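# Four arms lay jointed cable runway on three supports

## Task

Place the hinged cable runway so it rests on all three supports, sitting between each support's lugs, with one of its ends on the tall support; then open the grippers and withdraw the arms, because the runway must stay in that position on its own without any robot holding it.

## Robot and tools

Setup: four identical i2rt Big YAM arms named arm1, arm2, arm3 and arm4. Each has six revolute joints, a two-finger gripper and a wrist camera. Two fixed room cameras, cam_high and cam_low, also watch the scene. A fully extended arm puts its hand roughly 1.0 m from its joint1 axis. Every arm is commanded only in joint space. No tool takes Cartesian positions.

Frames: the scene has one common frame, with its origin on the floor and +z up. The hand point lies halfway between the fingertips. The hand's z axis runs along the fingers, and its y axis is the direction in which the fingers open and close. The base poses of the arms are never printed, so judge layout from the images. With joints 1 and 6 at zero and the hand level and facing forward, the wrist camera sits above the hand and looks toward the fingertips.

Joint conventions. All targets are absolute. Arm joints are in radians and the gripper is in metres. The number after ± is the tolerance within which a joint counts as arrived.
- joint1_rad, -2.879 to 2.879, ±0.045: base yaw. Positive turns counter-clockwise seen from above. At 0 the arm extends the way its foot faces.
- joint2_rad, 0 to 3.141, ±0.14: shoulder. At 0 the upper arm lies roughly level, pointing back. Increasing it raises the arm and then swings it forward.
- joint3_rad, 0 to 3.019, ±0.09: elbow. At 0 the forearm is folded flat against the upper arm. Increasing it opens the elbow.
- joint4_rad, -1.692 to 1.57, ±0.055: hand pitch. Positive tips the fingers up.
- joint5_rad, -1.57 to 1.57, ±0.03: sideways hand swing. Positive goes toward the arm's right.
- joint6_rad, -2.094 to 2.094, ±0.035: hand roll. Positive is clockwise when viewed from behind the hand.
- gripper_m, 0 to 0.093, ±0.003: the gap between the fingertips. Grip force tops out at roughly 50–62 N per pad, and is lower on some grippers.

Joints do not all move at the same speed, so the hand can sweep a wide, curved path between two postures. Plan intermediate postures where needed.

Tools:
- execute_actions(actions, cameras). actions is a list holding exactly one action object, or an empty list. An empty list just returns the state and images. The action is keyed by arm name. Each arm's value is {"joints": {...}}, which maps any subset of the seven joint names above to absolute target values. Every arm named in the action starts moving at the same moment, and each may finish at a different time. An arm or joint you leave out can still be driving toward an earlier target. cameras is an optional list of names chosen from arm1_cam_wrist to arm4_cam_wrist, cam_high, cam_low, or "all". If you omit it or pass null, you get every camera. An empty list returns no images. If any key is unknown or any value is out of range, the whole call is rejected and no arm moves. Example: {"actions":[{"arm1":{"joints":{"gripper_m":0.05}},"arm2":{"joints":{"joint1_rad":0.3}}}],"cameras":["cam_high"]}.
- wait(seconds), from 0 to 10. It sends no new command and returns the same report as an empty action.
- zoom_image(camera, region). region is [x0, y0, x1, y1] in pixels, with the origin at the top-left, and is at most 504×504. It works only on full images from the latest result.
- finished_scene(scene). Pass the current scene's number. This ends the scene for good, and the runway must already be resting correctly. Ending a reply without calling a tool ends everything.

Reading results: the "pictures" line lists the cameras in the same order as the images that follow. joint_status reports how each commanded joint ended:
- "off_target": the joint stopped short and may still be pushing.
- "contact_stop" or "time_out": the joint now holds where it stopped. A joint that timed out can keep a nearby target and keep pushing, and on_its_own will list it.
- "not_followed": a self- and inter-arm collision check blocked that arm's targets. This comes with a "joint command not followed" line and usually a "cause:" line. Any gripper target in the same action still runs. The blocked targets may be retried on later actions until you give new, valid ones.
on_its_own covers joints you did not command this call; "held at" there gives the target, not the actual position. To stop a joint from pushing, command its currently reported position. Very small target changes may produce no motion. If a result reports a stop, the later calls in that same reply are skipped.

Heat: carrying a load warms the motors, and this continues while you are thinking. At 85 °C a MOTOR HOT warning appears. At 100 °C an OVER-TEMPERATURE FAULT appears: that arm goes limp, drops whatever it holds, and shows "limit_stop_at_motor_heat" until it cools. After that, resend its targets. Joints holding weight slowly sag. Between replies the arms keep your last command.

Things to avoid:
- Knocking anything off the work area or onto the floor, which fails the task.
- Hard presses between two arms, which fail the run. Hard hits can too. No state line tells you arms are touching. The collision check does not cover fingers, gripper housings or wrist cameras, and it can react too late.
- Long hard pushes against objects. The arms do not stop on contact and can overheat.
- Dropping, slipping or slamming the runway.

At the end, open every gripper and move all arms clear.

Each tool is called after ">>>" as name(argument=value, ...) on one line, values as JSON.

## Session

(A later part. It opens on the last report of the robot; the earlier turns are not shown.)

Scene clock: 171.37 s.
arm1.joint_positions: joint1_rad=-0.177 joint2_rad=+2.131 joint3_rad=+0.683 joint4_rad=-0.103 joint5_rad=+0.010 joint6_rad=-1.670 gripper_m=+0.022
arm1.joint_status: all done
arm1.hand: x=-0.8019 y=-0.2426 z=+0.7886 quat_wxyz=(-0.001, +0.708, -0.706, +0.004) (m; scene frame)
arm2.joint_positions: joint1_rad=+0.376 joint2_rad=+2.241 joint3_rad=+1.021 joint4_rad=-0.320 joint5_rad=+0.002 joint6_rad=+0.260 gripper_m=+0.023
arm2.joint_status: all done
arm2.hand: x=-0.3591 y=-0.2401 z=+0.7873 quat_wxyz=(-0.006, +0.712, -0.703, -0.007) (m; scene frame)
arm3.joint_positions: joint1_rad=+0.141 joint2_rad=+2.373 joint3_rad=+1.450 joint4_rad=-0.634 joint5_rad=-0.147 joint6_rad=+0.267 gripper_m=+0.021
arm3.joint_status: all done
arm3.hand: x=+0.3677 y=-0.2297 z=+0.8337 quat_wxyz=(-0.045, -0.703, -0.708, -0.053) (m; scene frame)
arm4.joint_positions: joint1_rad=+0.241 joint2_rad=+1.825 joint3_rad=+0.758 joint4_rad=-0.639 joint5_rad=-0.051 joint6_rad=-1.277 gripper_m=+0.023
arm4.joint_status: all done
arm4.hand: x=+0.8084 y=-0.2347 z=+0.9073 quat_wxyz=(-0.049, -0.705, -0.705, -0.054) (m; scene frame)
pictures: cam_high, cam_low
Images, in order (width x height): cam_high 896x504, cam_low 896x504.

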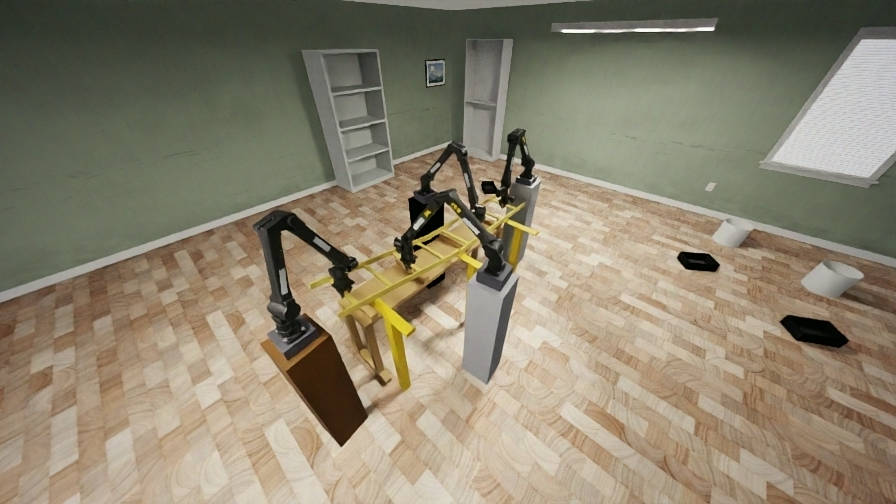

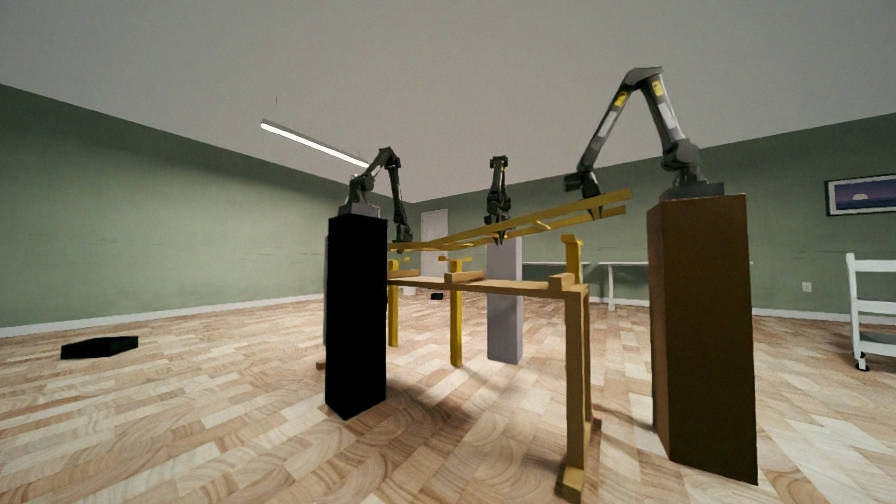

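>>> execute_actions(actions=[{"arm1":{"joints":{"joint1_rad":0.182,"joint2_rad":2.116,"joint3_rad":0.706,"joint4_rad":-0.134,"joint5_rad":0,"joint6_rad":-1.305}},"arm2":{"joints":{"joint1_rad":0.322,"joint2_rad":2.235,"joint3_rad":1.42,"joint4_rad":-0.608,"joint6_rad":0.215}},"arm3":{"joints":{"joint1_rad":0.195,"joint2_rad":2.076,"joint3_rad":1.085,"joint4_rad":-0.376,"joint5_rad":-0.139,"joint6_rad":0.333}},"arm4":{"joints":{"joint1_rad":-0.088,"joint2_rad":1.773,"joint3_rad":0.745,"joint4_rad":-0.65,"joint5_rad":0.012,"joint6_rad":-1.612}}}], cameras=["arm1_cam_wrist","arm4_cam_wrist","cam_low","cam_high"])

Scene clock: 182.57 s.
arm1.joint_positions: joint1_rad=+0.170 joint2_rad=+2.131 joint3_rad=+0.697 joint4_rad=-0.126 joint5_rad=+0.017 joint6_rad=-1.325 gripper_m=+0.022
arm1.joint_status: all done
arm1.hand: x=-0.8067 y=-0.1287 z=+0.7903 quat_wxyz=(+0.001, +0.708, -0.706, +0.003) (m; scene frame)
arm2.joint_positions: joint1_rad=+0.327 joint2_rad=+2.359 joint3_rad=+1.378 joint4_rad=-0.564 joint5_rad=-0.001 joint6_rad=+0.208 gripper_m=+0.023
arm2.joint_status: all done
arm2.hand: x=-0.3623 y=-0.1297 z=+0.7914 quat_wxyz=(-0.004, +0.713, -0.701, -0.005) (m; scene frame)
arm3.joint_positions: joint1_rad=+0.201 joint2_rad=+2.217 joint3_rad=+1.060 joint4_rad=-0.374 joint5_rad=-0.139 joint6_rad=+0.327 gripper_m=+0.021
arm3.joint_status: joint2_rad time_out (moved -0.156 of -0.297); the others done
arm3.on_its_own: joint2_rad reads +2.217 and still pushes toward +2.076 since a time_out
arm3.hand: x=+0.3636 y=-0.1163 z=+0.8340 quat_wxyz=(-0.050, -0.702, -0.709, -0.046) (m; scene frame)
arm4.joint_positions: joint1_rad=-0.088 joint2_rad=+1.802 joint3_rad=+0.726 joint4_rad=-0.646 joint5_rad=+0.016 joint6_rad=-1.606 gripper_m=+0.023
arm4.joint_status: all done
arm4.hand: x=+0.8065 y=-0.1159 z=+0.9113 quat_wxyz=(-0.045, -0.703, -0.707, -0.064) (m; scene frame)
pictures: arm1_cam_wrist, arm4_cam_wrist, cam_high, cam_low
Images, in order (width x height): arm1_cam_wrist 616x616, arm4_cam_wrist 616x616, cam_high 896x504, cam_low 896x504.

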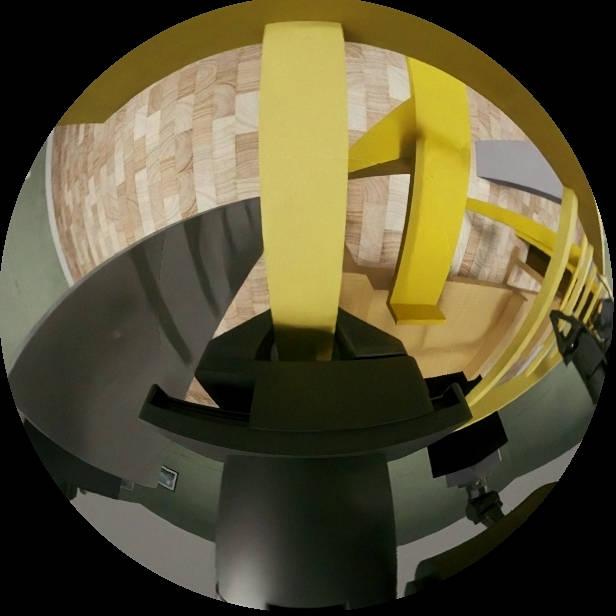

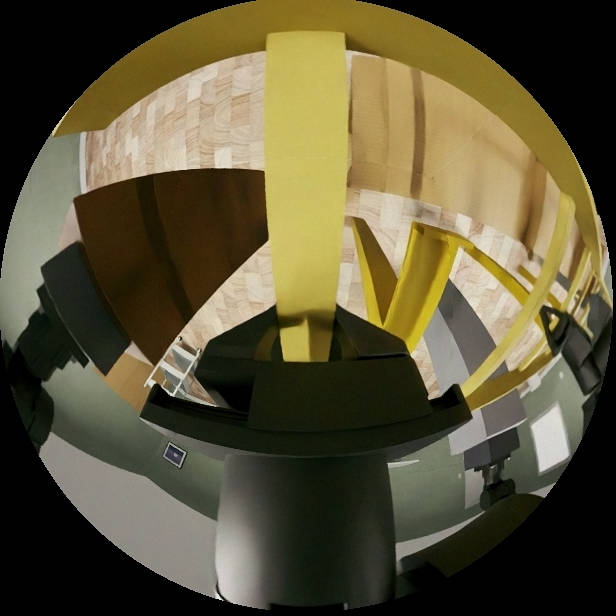

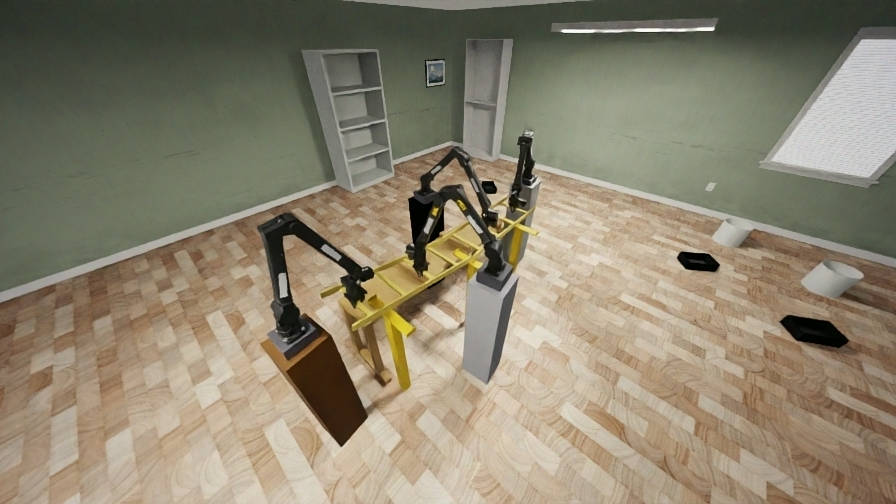

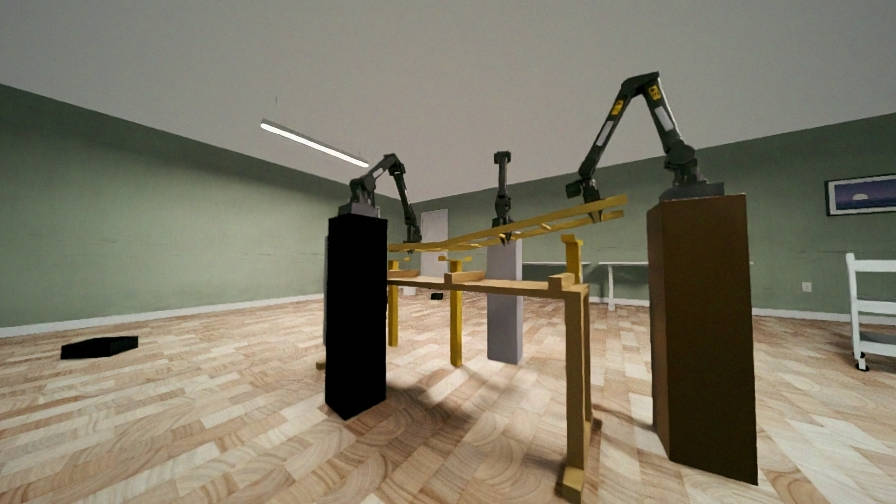

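>>> execute_actions(actions=[{"arm1":{"joints":{"joint1_rad":0.519,"joint2_rad":2.151,"joint3_rad":0.867,"joint4_rad":-0.258,"joint5_rad":-0.01,"joint6_rad":-0.965}},"arm2":{"joints":{"joint1_rad":0.281,"joint2_rad":2.472,"joint3_rad":1.98,"joint4_rad":-0.928,"joint6_rad":0.172}},"arm3":{"joints":{"joint1_rad":0.315,"joint2_rad":1.965,"joint3_rad":0.726,"joint4_rad":-0.115,"joint5_rad":-0.132,"joint6_rad":0.458}},"arm4":{"joints":{"joint1_rad":-0.443,"joint2_rad":1.815,"joint3_rad":0.828,"joint4_rad":-0.666,"joint5_rad":0.056,"joint6_rad":-1.967}}}])

Scene clock: 196.13 s.
arm1.joint_positions: joint1_rad=+0.500 joint2_rad=+2.179 joint3_rad=+0.847 joint4_rad=-0.244 joint5_rad=+0.013 joint6_rad=-0.995 gripper_m=+0.022
arm1.joint_status: all done
arm1.hand: x=-0.8106 y=-0.0007 z=+0.7858 quat_wxyz=(+0.005, +0.708, -0.706, -0.001) (m; scene frame)
arm2.joint_positions: joint1_rad=+0.288 joint2_rad=+2.573 joint3_rad=+1.890 joint4_rad=-0.874 joint5_rad=+0.002 joint6_rad=+0.169 gripper_m=+0.023
arm2.joint_status: all done
arm2.hand: x=-0.3628 y=-0.0068 z=+0.7941 quat_wxyz=(-0.002, +0.713, -0.701, +0.001) (m; scene frame)
arm3.joint_positions: joint1_rad=+0.319 joint2_rad=+2.101 joint3_rad=+0.708 joint4_rad=-0.119 joint5_rad=-0.125 joint6_rad=+0.447 gripper_m=+0.021
arm3.joint_status: all done
arm3.hand: x=+0.3619 y=+0.0085 z=+0.8368 quat_wxyz=(-0.050, -0.702, -0.709, -0.042) (m; scene frame)
arm4.joint_positions: joint1_rad=-0.441 joint2_rad=+1.821 joint3_rad=+0.797 joint4_rad=-0.679 joint5_rad=+0.060 joint6_rad=-1.956 gripper_m=+0.023
arm4.joint_status: all done
arm4.hand: x=+0.8067 y=+0.0111 z=+0.9198 quat_wxyz=(-0.044, -0.703, -0.707, -0.059) (m; scene frame)
pictures: arm1_cam_wrist, arm2_cam_wrist, arm3_cam_wrist, arm4_cam_wrist, cam_high, cam_low
Images, in order (width x height): arm1_cam_wrist 616x616, arm2_cam_wrist 616x616, arm3_cam_wrist 616x616, arm4_cam_wrist 616x616, cam_high 896x504, cam_low 896x504.

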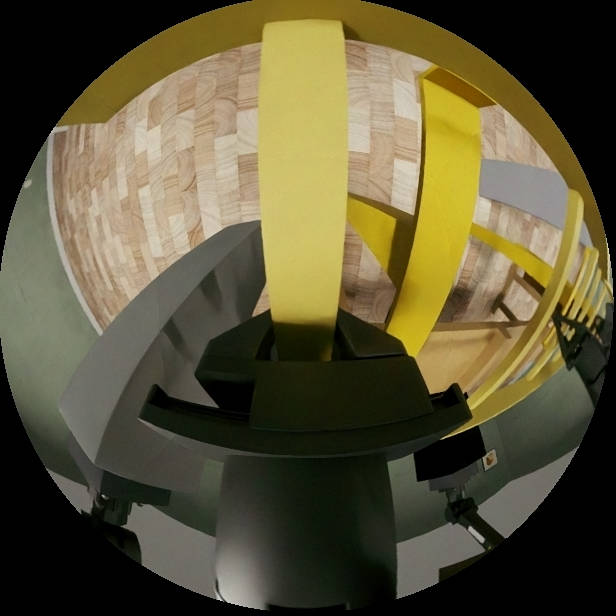

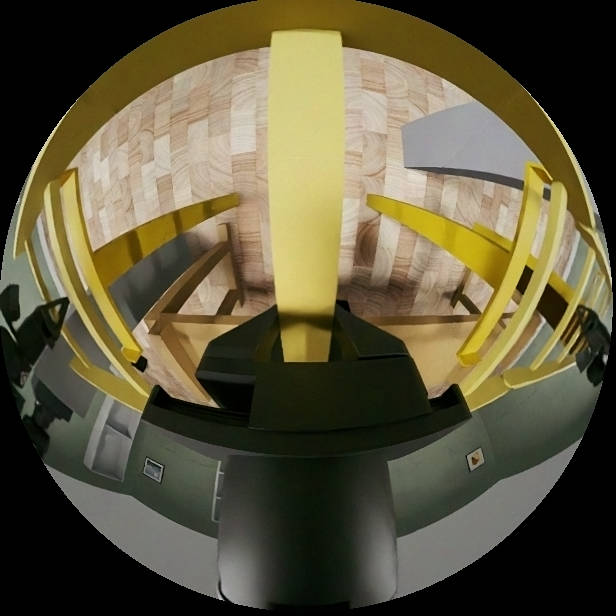

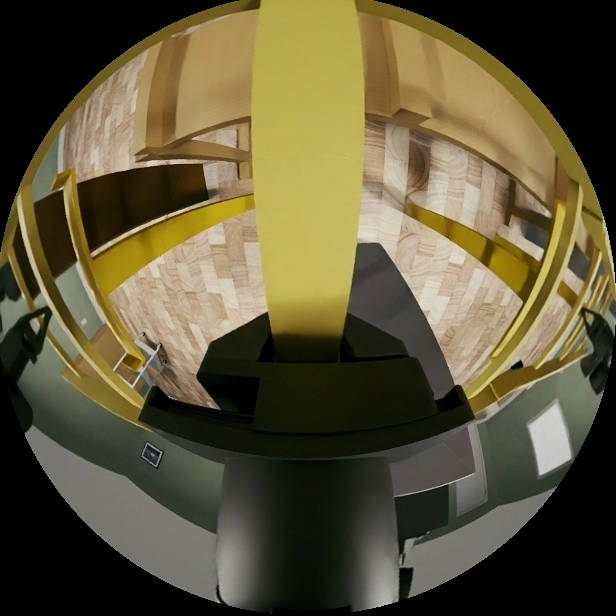

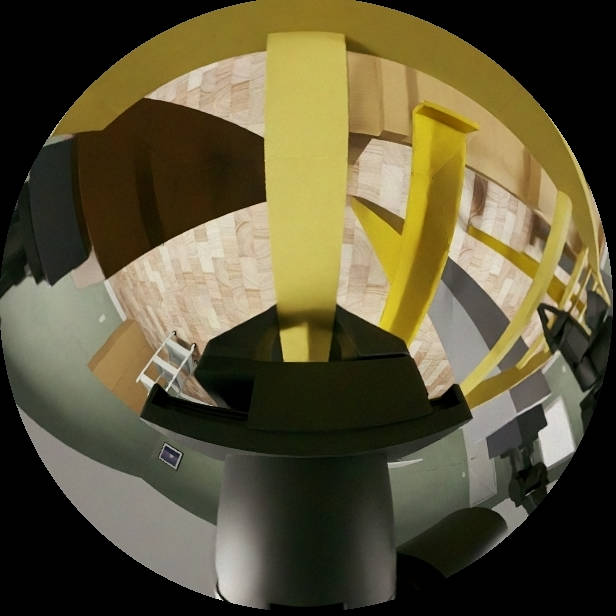

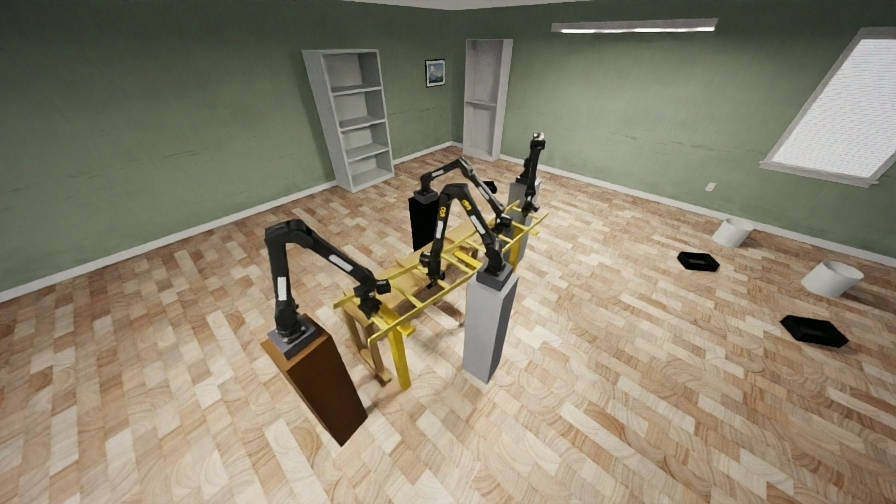

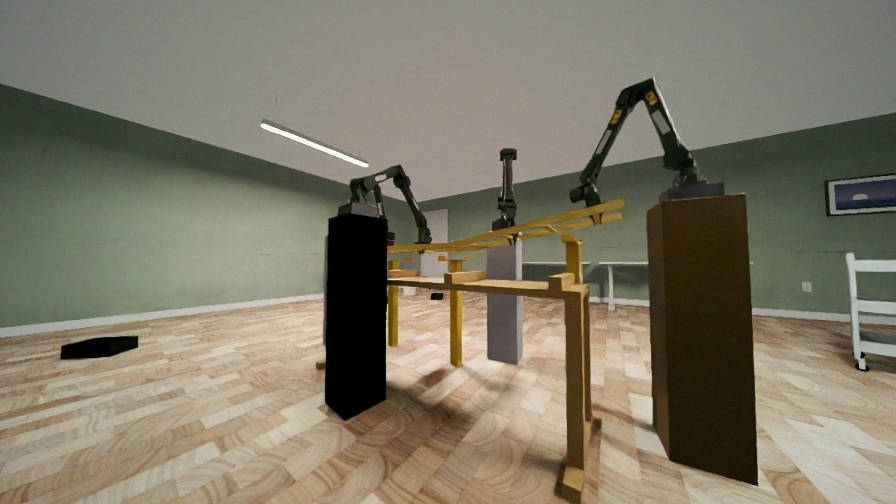

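>>> execute_actions(actions=[{"arm1":{"joints":{"joint1_rad":0.525,"joint2_rad":2.245,"joint3_rad":0.905,"joint4_rad":-0.18}},"arm2":{"joints":{"joint1_rad":0.278,"joint2_rad":2.57,"joint3_rad":2.055,"joint4_rad":-0.89}},"arm3":{"joints":{"joint1_rad":0.315,"joint2_rad":2.10,"joint3_rad":0.75,"joint4_rad":-0.025}},"arm4":{"joints":{"joint2_rad":1.93,"joint3_rad":0.83,"joint4_rad":-0.555}}}])

>>> zoom_image(camera="cam_high", region=[330, 240, 490, 360])

>>> zoom_image(camera="cam_high", region=[430, 190, 580, 300])

>>> zoom_image(camera="cam_low", region=[370, 200, 640, 300])

Scene clock: 206.17 s.
arm1.joint_positions: joint1_rad=+0.516 joint2_rad=+2.281 joint3_rad=+0.885 joint4_rad=-0.178 joint5_rad=+0.008 joint6_rad=-0.976 gripper_m=+0.022
arm1.joint_status: all done
arm1.hand: x=-0.8125 y=+0.0068 z=+0.7517 quat_wxyz=(+0.004, +0.708, -0.707, -0.003) (m; scene frame)
arm2.joint_positions: joint1_rad=+0.290 joint2_rad=+2.664 joint3_rad=+1.965 joint4_rad=-0.867 joint5_rad=+0.001 joint6_rad=+0.174 gripper_m=+0.023
arm2.joint_status: all done
arm2.hand: x=-0.3653 y=-0.0016 z=+0.7566 quat_wxyz=(+0.000, +0.712, -0.702, +0.004) (m; scene frame)
arm3.joint_positions: joint1_rad=+0.319 joint2_rad=+2.230 joint3_rad=+0.736 joint4_rad=-0.024 joint5_rad=-0.124 joint6_rad=+0.450 gripper_m=+0.021
arm3.joint_status: all done
arm3.hand: x=+0.3599 y=+0.0112 z=+0.7973 quat_wxyz=(-0.048, -0.703, -0.708, -0.042) (m; scene frame)
arm4.joint_positions: joint1_rad=-0.441 joint2_rad=+1.939 joint3_rad=+0.802 joint4_rad=-0.570 joint5_rad=+0.059 joint6_rad=-1.956 gripper_m=+0.023
arm4.joint_status: all done
arm4.hand: x=+0.8056 y=+0.0121 z=+0.8786 quat_wxyz=(-0.046, -0.703, -0.707, -0.059) (m; scene frame)
pictures: arm1_cam_wrist, arm2_cam_wrist, arm3_cam_wrist, arm4_cam_wrist, cam_high, cam_low
Images, in order (width x height): arm1_cam_wrist 616x616, arm2_cam_wrist 616x616, arm3_cam_wrist 616x616, arm4_cam_wrist 616x616, cam_high 896x504, cam_low 896x504.

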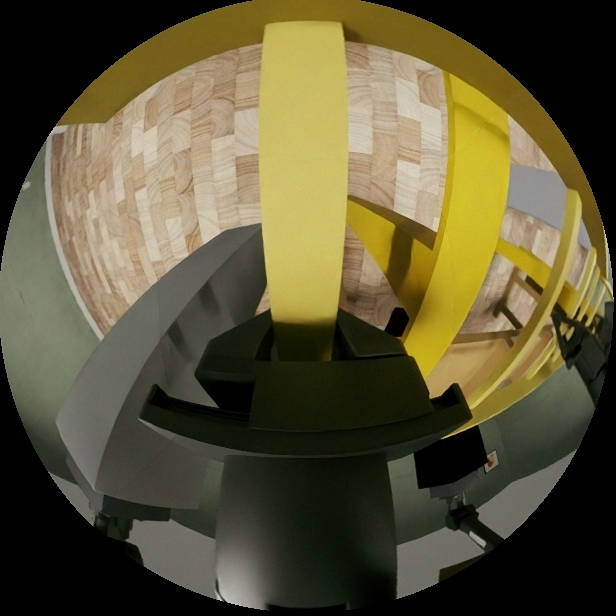

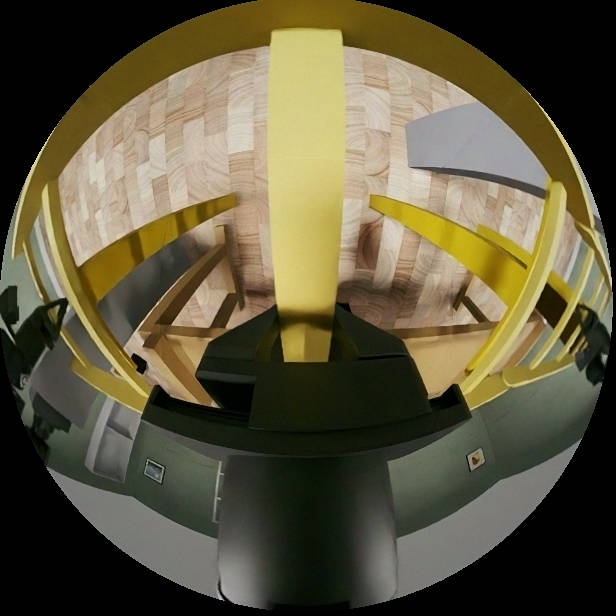

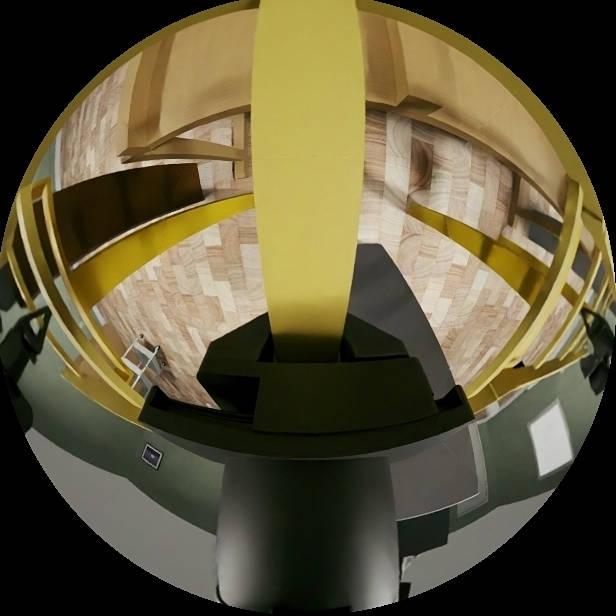

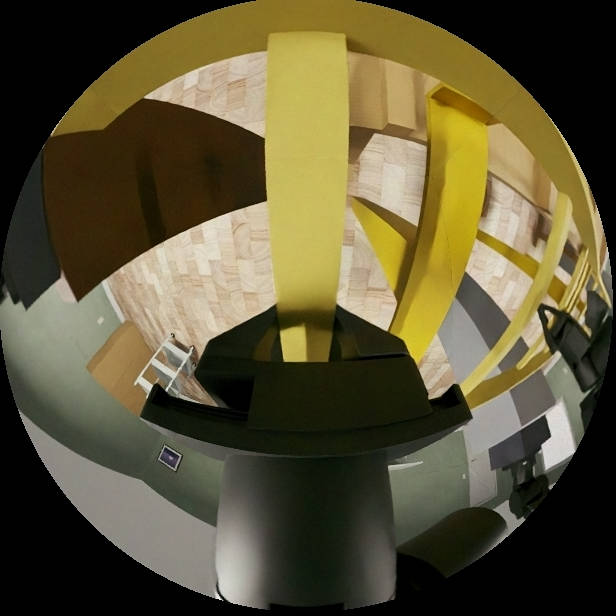

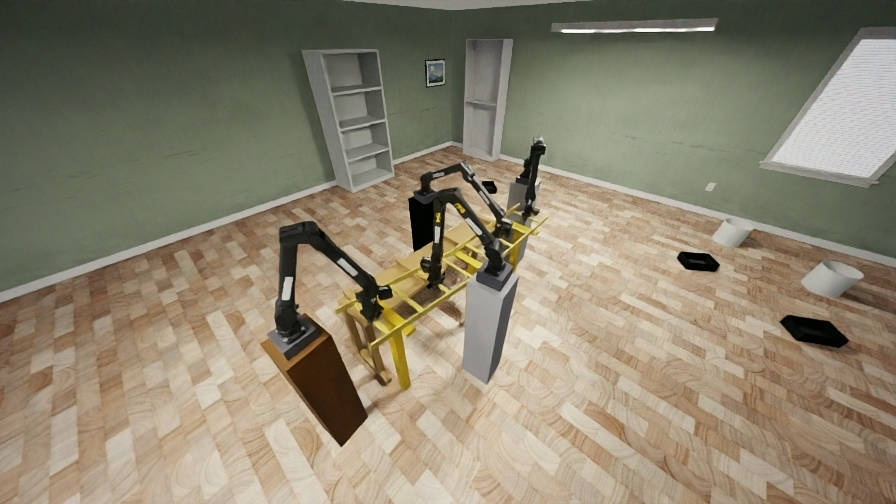

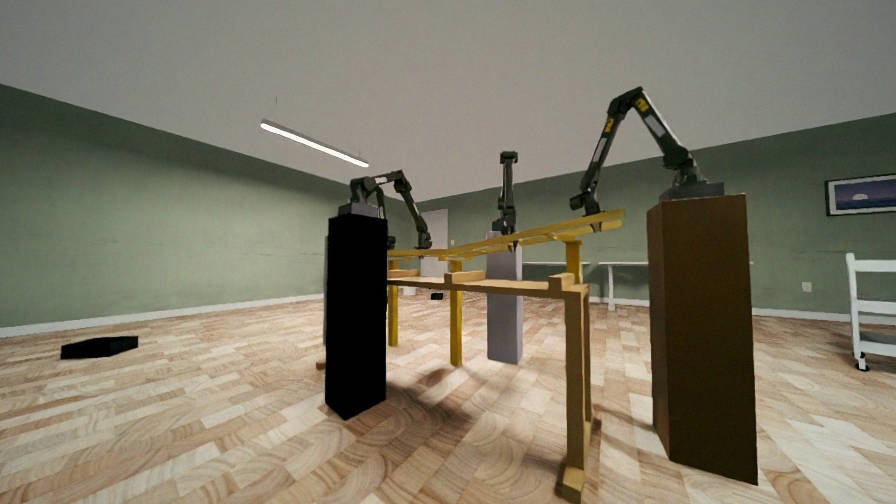

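Region (330, 240, 490, 360) of cam_high's 896x504 image, scaled by 3.150, with more detail than that image has; it fills the top 378 rows of this view, and the rest is white.

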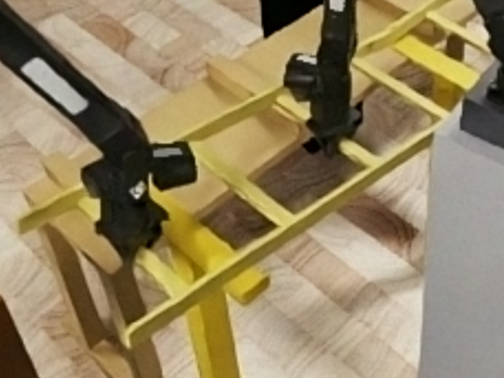

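Region (430, 190, 580, 300) of cam_high's 896x504 image, scaled by 3.360, with more detail than that image has; it fills the top 370 rows of this view, and the rest is white.

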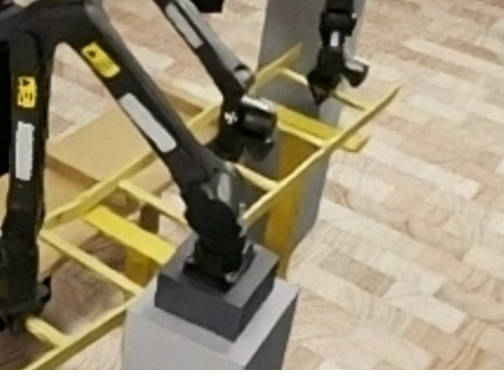

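Region (370, 200, 640, 300) of cam_low's 896x504 image, scaled by 1.867, with more detail than that image has; it fills the top 187 rows of this view, and the rest is white.

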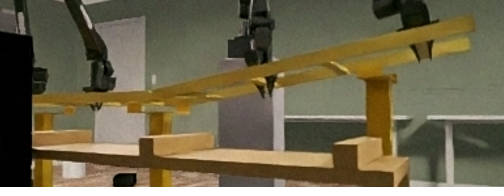

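>>> zoom_image(camera="arm4_cam_wrist", region=[380, 40, 540, 160])

>>> zoom_image(camera="arm1_cam_wrist", region=[390, 30, 550, 150])

>>> zoom_image(camera="cam_low", region=[530, 200, 640, 270])

>>> zoom_image(camera="cam_low", region=[380, 230, 490, 280])

Region (380, 40, 540, 160) of arm4_cam_wrist's 616x616 image, scaled by 3.150, with more detail than that image has; it fills the top 378 rows of this view, and the rest is white.

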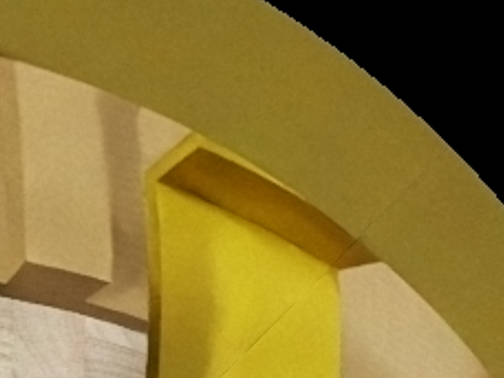

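Region (390, 30, 550, 150) of arm1_cam_wrist's 616x616 image, scaled by 3.150, with more detail than that image has; it fills the top 378 rows of this view, and the rest is white.

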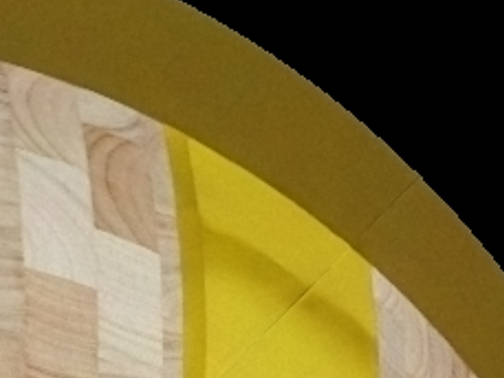

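Region (530, 200, 640, 270) of cam_low's 896x504 image, scaled by 4.582, with more detail than that image has; it fills the top 321 rows of this view, and the rest is white.

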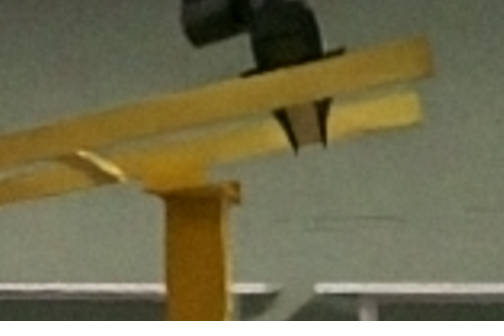

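Region (380, 230, 490, 280) of cam_low's 896x504 image, scaled by 4.582, with more detail than that image has; it fills the top 229 rows of this view, and the rest is white.

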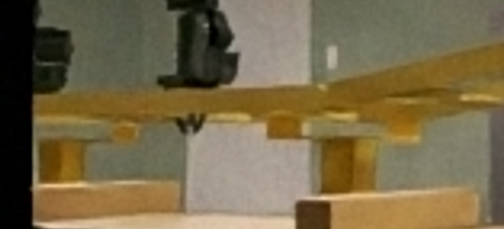

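>>> execute_actions(actions=[{"arm1":{"joints":{"joint1_rad":0.53,"joint2_rad":2.324,"joint3_rad":0.938,"joint4_rad":-0.122}},"arm2":{"joints":{"joint1_rad":0.272,"joint2_rad":2.651,"joint3_rad":2.12,"joint4_rad":-0.867}},"arm3":{"joints":{"joint1_rad":0.325,"joint2_rad":2.219,"joint3_rad":0.783,"joint4_rad":0.064}},"arm4":{"joints":{"joint1_rad":-0.447,"joint2_rad":2.048,"joint3_rad":0.85,"joint4_rad":-0.449}}}])

>>> zoom_image(camera="cam_low", region=[380, 220, 600, 280])

>>> zoom_image(camera="cam_high", region=[330, 240, 490, 360])

>>> zoom_image(camera="cam_high", region=[490, 195, 570, 255])

Scene clock: 225.03 s.
arm1.joint_positions: joint1_rad=+0.524 joint2_rad=+2.367 joint3_rad=+0.920 joint4_rad=-0.122 joint5_rad=+0.000 joint6_rad=-0.967 gripper_m=+0.022
arm1.joint_status: all done
arm1.hand: x=-0.8138 y=+0.0122 z=+0.7224 quat_wxyz=(+0.000, +0.707, -0.707, -0.007) (m; scene frame)
arm2.joint_positions: joint1_rad=+0.290 joint2_rad=+2.730 joint3_rad=+2.023 joint4_rad=-0.855 joint5_rad=-0.002 joint6_rad=+0.176 gripper_m=+0.023
arm2.joint_status: joint3_rad time_out (moved +0.058 of +0.155); the others done
arm2.on_its_own: joint3_rad reads +2.023 and still pushes toward +2.120 since a time_out
arm2.hand: x=-0.3667 y=+0.0032 z=+0.7296 quat_wxyz=(+0.000, +0.711, -0.703, +0.002) (m; scene frame)
arm3.joint_positions: joint1_rad=+0.323 joint2_rad=+2.334 joint3_rad=+0.770 joint4_rad=+0.042 joint5_rad=-0.121 joint6_rad=+0.455 gripper_m=+0.021
arm3.joint_status: all done
arm3.hand: x=+0.3591 y=+0.0137 z=+0.7650 quat_wxyz=(-0.045, -0.704, -0.707, -0.042) (m; scene frame)
arm4.joint_positions: joint1_rad=-0.442 joint2_rad=+2.064 joint3_rad=+0.817 joint4_rad=-0.461 joint5_rad=+0.063 joint6_rad=-1.954 gripper_m=+0.023
arm4.joint_status: all done
arm4.hand: x=+0.8059 y=+0.0138 z=+0.8355 quat_wxyz=(-0.046, -0.704, -0.706, -0.062) (m; scene frame)
pictures: arm1_cam_wrist, arm2_cam_wrist, arm3_cam_wrist, arm4_cam_wrist, cam_high, cam_low
Images, in order (width x height): arm1_cam_wrist 616x616, arm2_cam_wrist 616x616, arm3_cam_wrist 616x616, arm4_cam_wrist 616x616, cam_high 896x504, cam_low 896x504.

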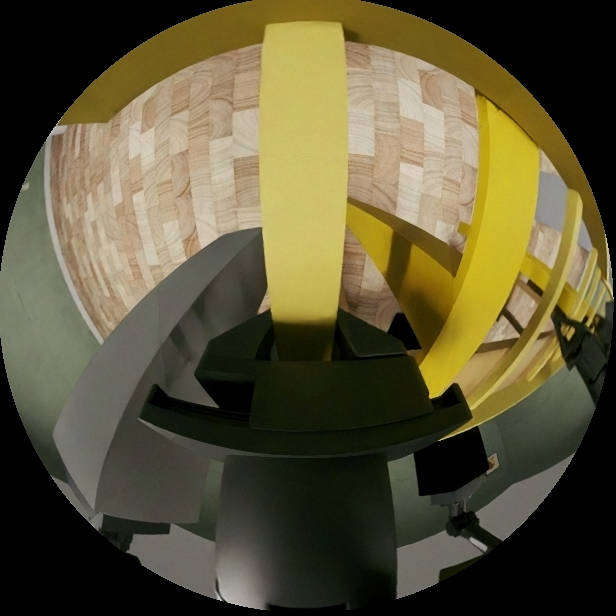

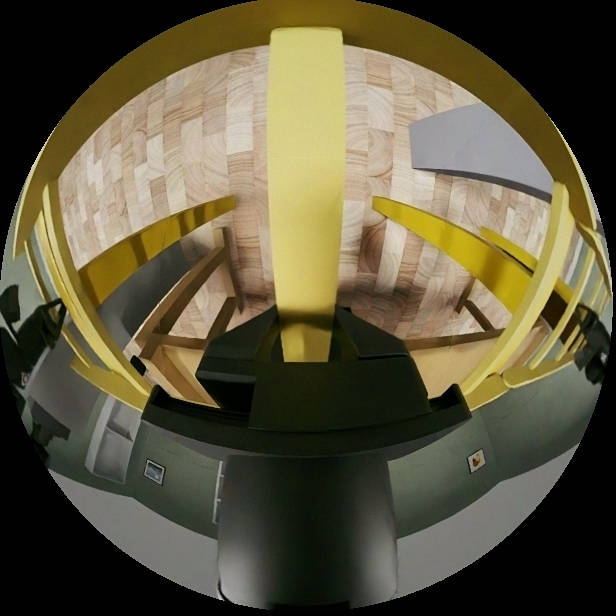

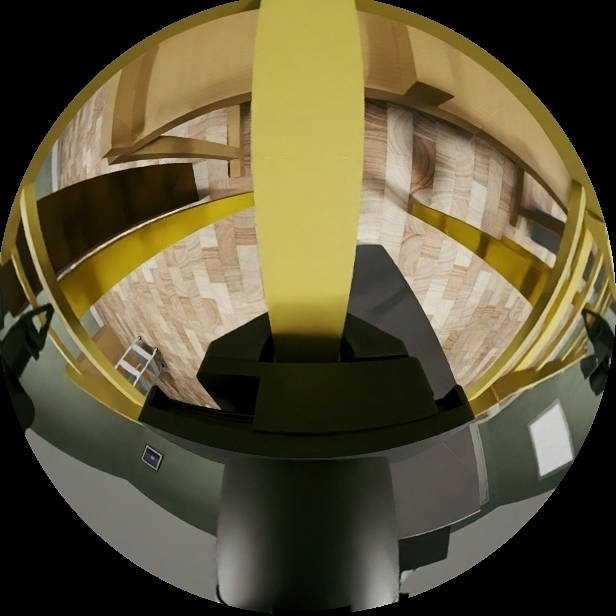

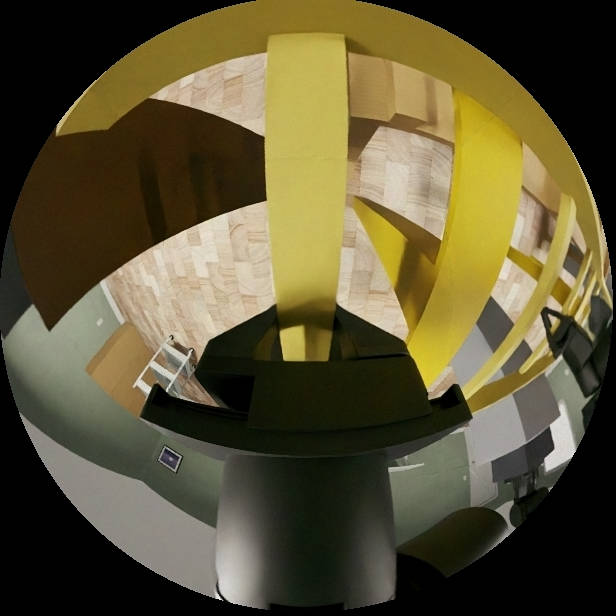

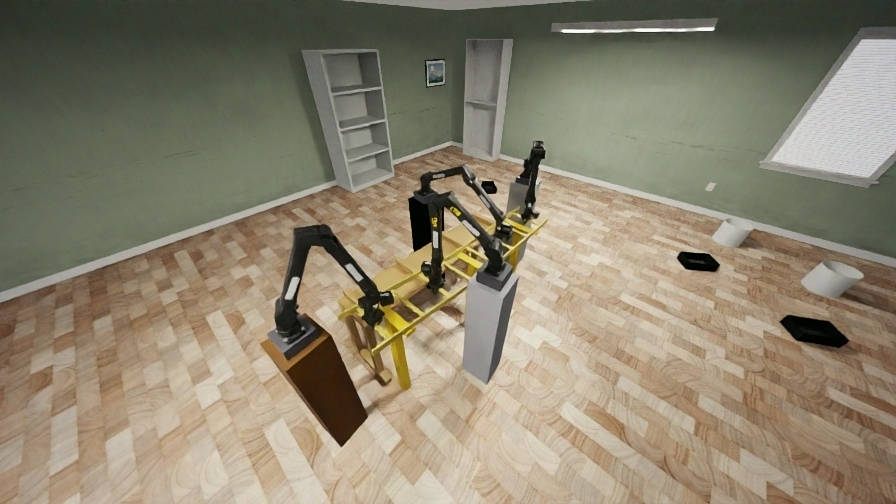

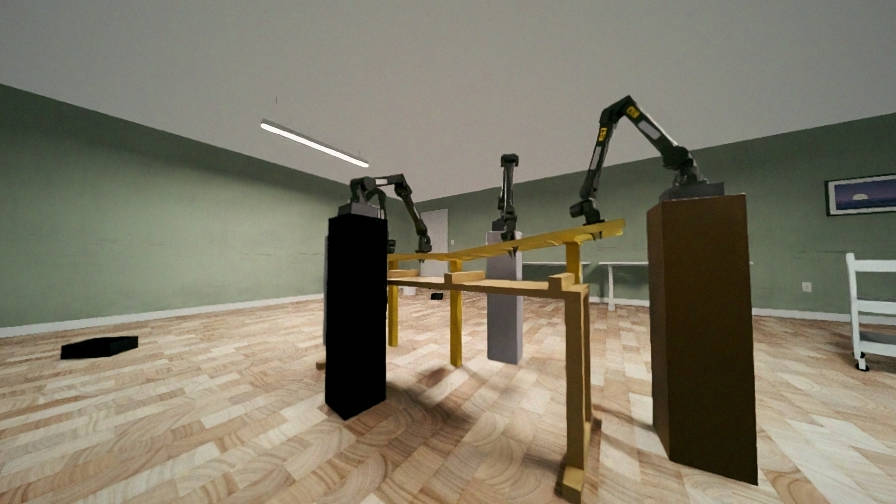

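Region (380, 220, 600, 280) of cam_low's 896x504 image, scaled by 2.291, with more detail than that image has; it fills the top 137 rows of this view, and the rest is white.

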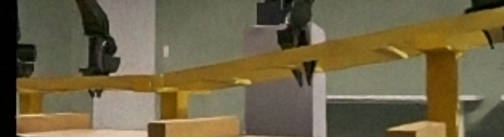

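Region (330, 240, 490, 360) of cam_high's 896x504 image, scaled by 3.150, with more detail than that image has; it fills the top 378 rows of this view, and the rest is white.

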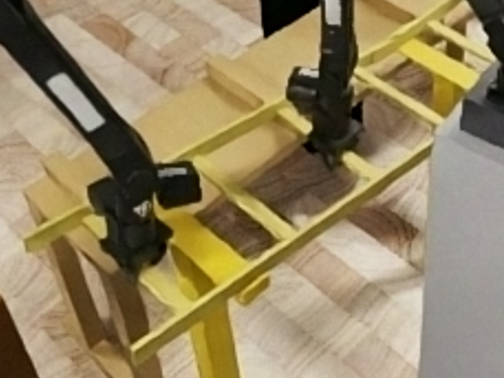

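Region (490, 195, 570, 255) of cam_high's 896x504 image, scaled by 6.300, with more detail than that image has; it fills the top 378 rows of this view, and the rest is white.

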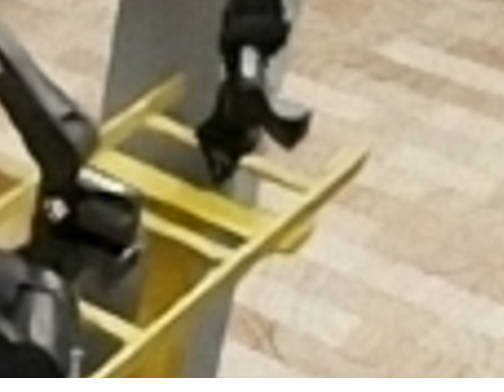

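>>> zoom_image(camera="cam_high", region=[435, 235, 495, 280])

>>> zoom_image(camera="cam_high", region=[365, 300, 435, 350])

>>> zoom_image(camera="arm2_cam_wrist", region=[420, 100, 616, 420])

>>> zoom_image(camera="cam_low", region=[380, 240, 480, 280])

Region (435, 235, 495, 280) of cam_high's 896x504 image, scaled by 8.400, with more detail than that image has; it fills the top 378 rows of this view, and the rest is white.

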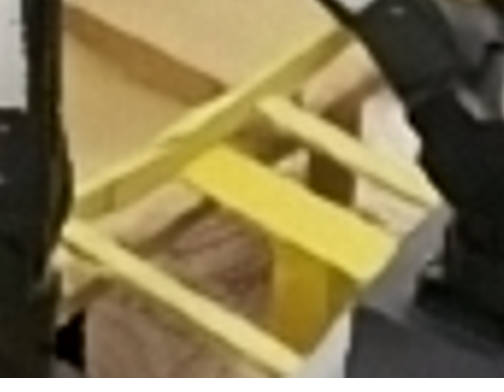

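Region (365, 300, 435, 350) of cam_high's 896x504 image, scaled by 7.200, with more detail than that image has; it fills the top 360 rows of this view, and the rest is white.

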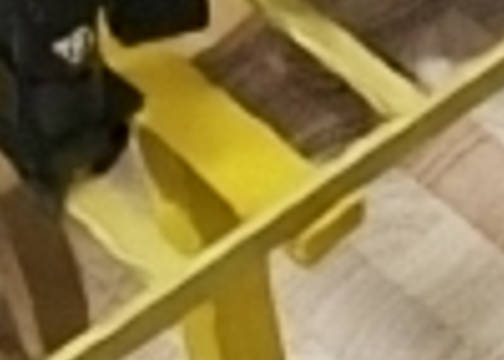

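Region (420, 100, 616, 420) of arm2_cam_wrist's 616x616 image, scaled by 1.575, with more detail than that image has; it fills the left 309 columns of this view, and the rest is white.

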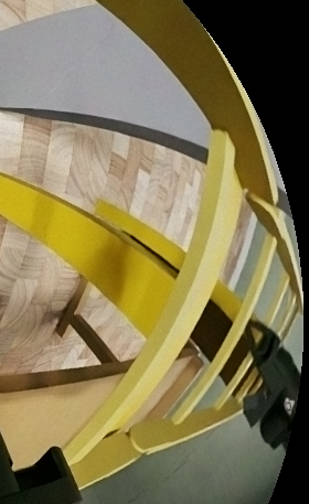

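Region (380, 240, 480, 280) of cam_low's 896x504 image, scaled by 5.040, with more detail than that image has; it fills the top 202 rows of this view, and the rest is white.

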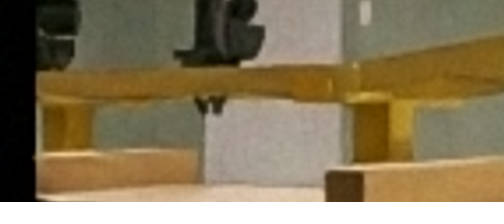

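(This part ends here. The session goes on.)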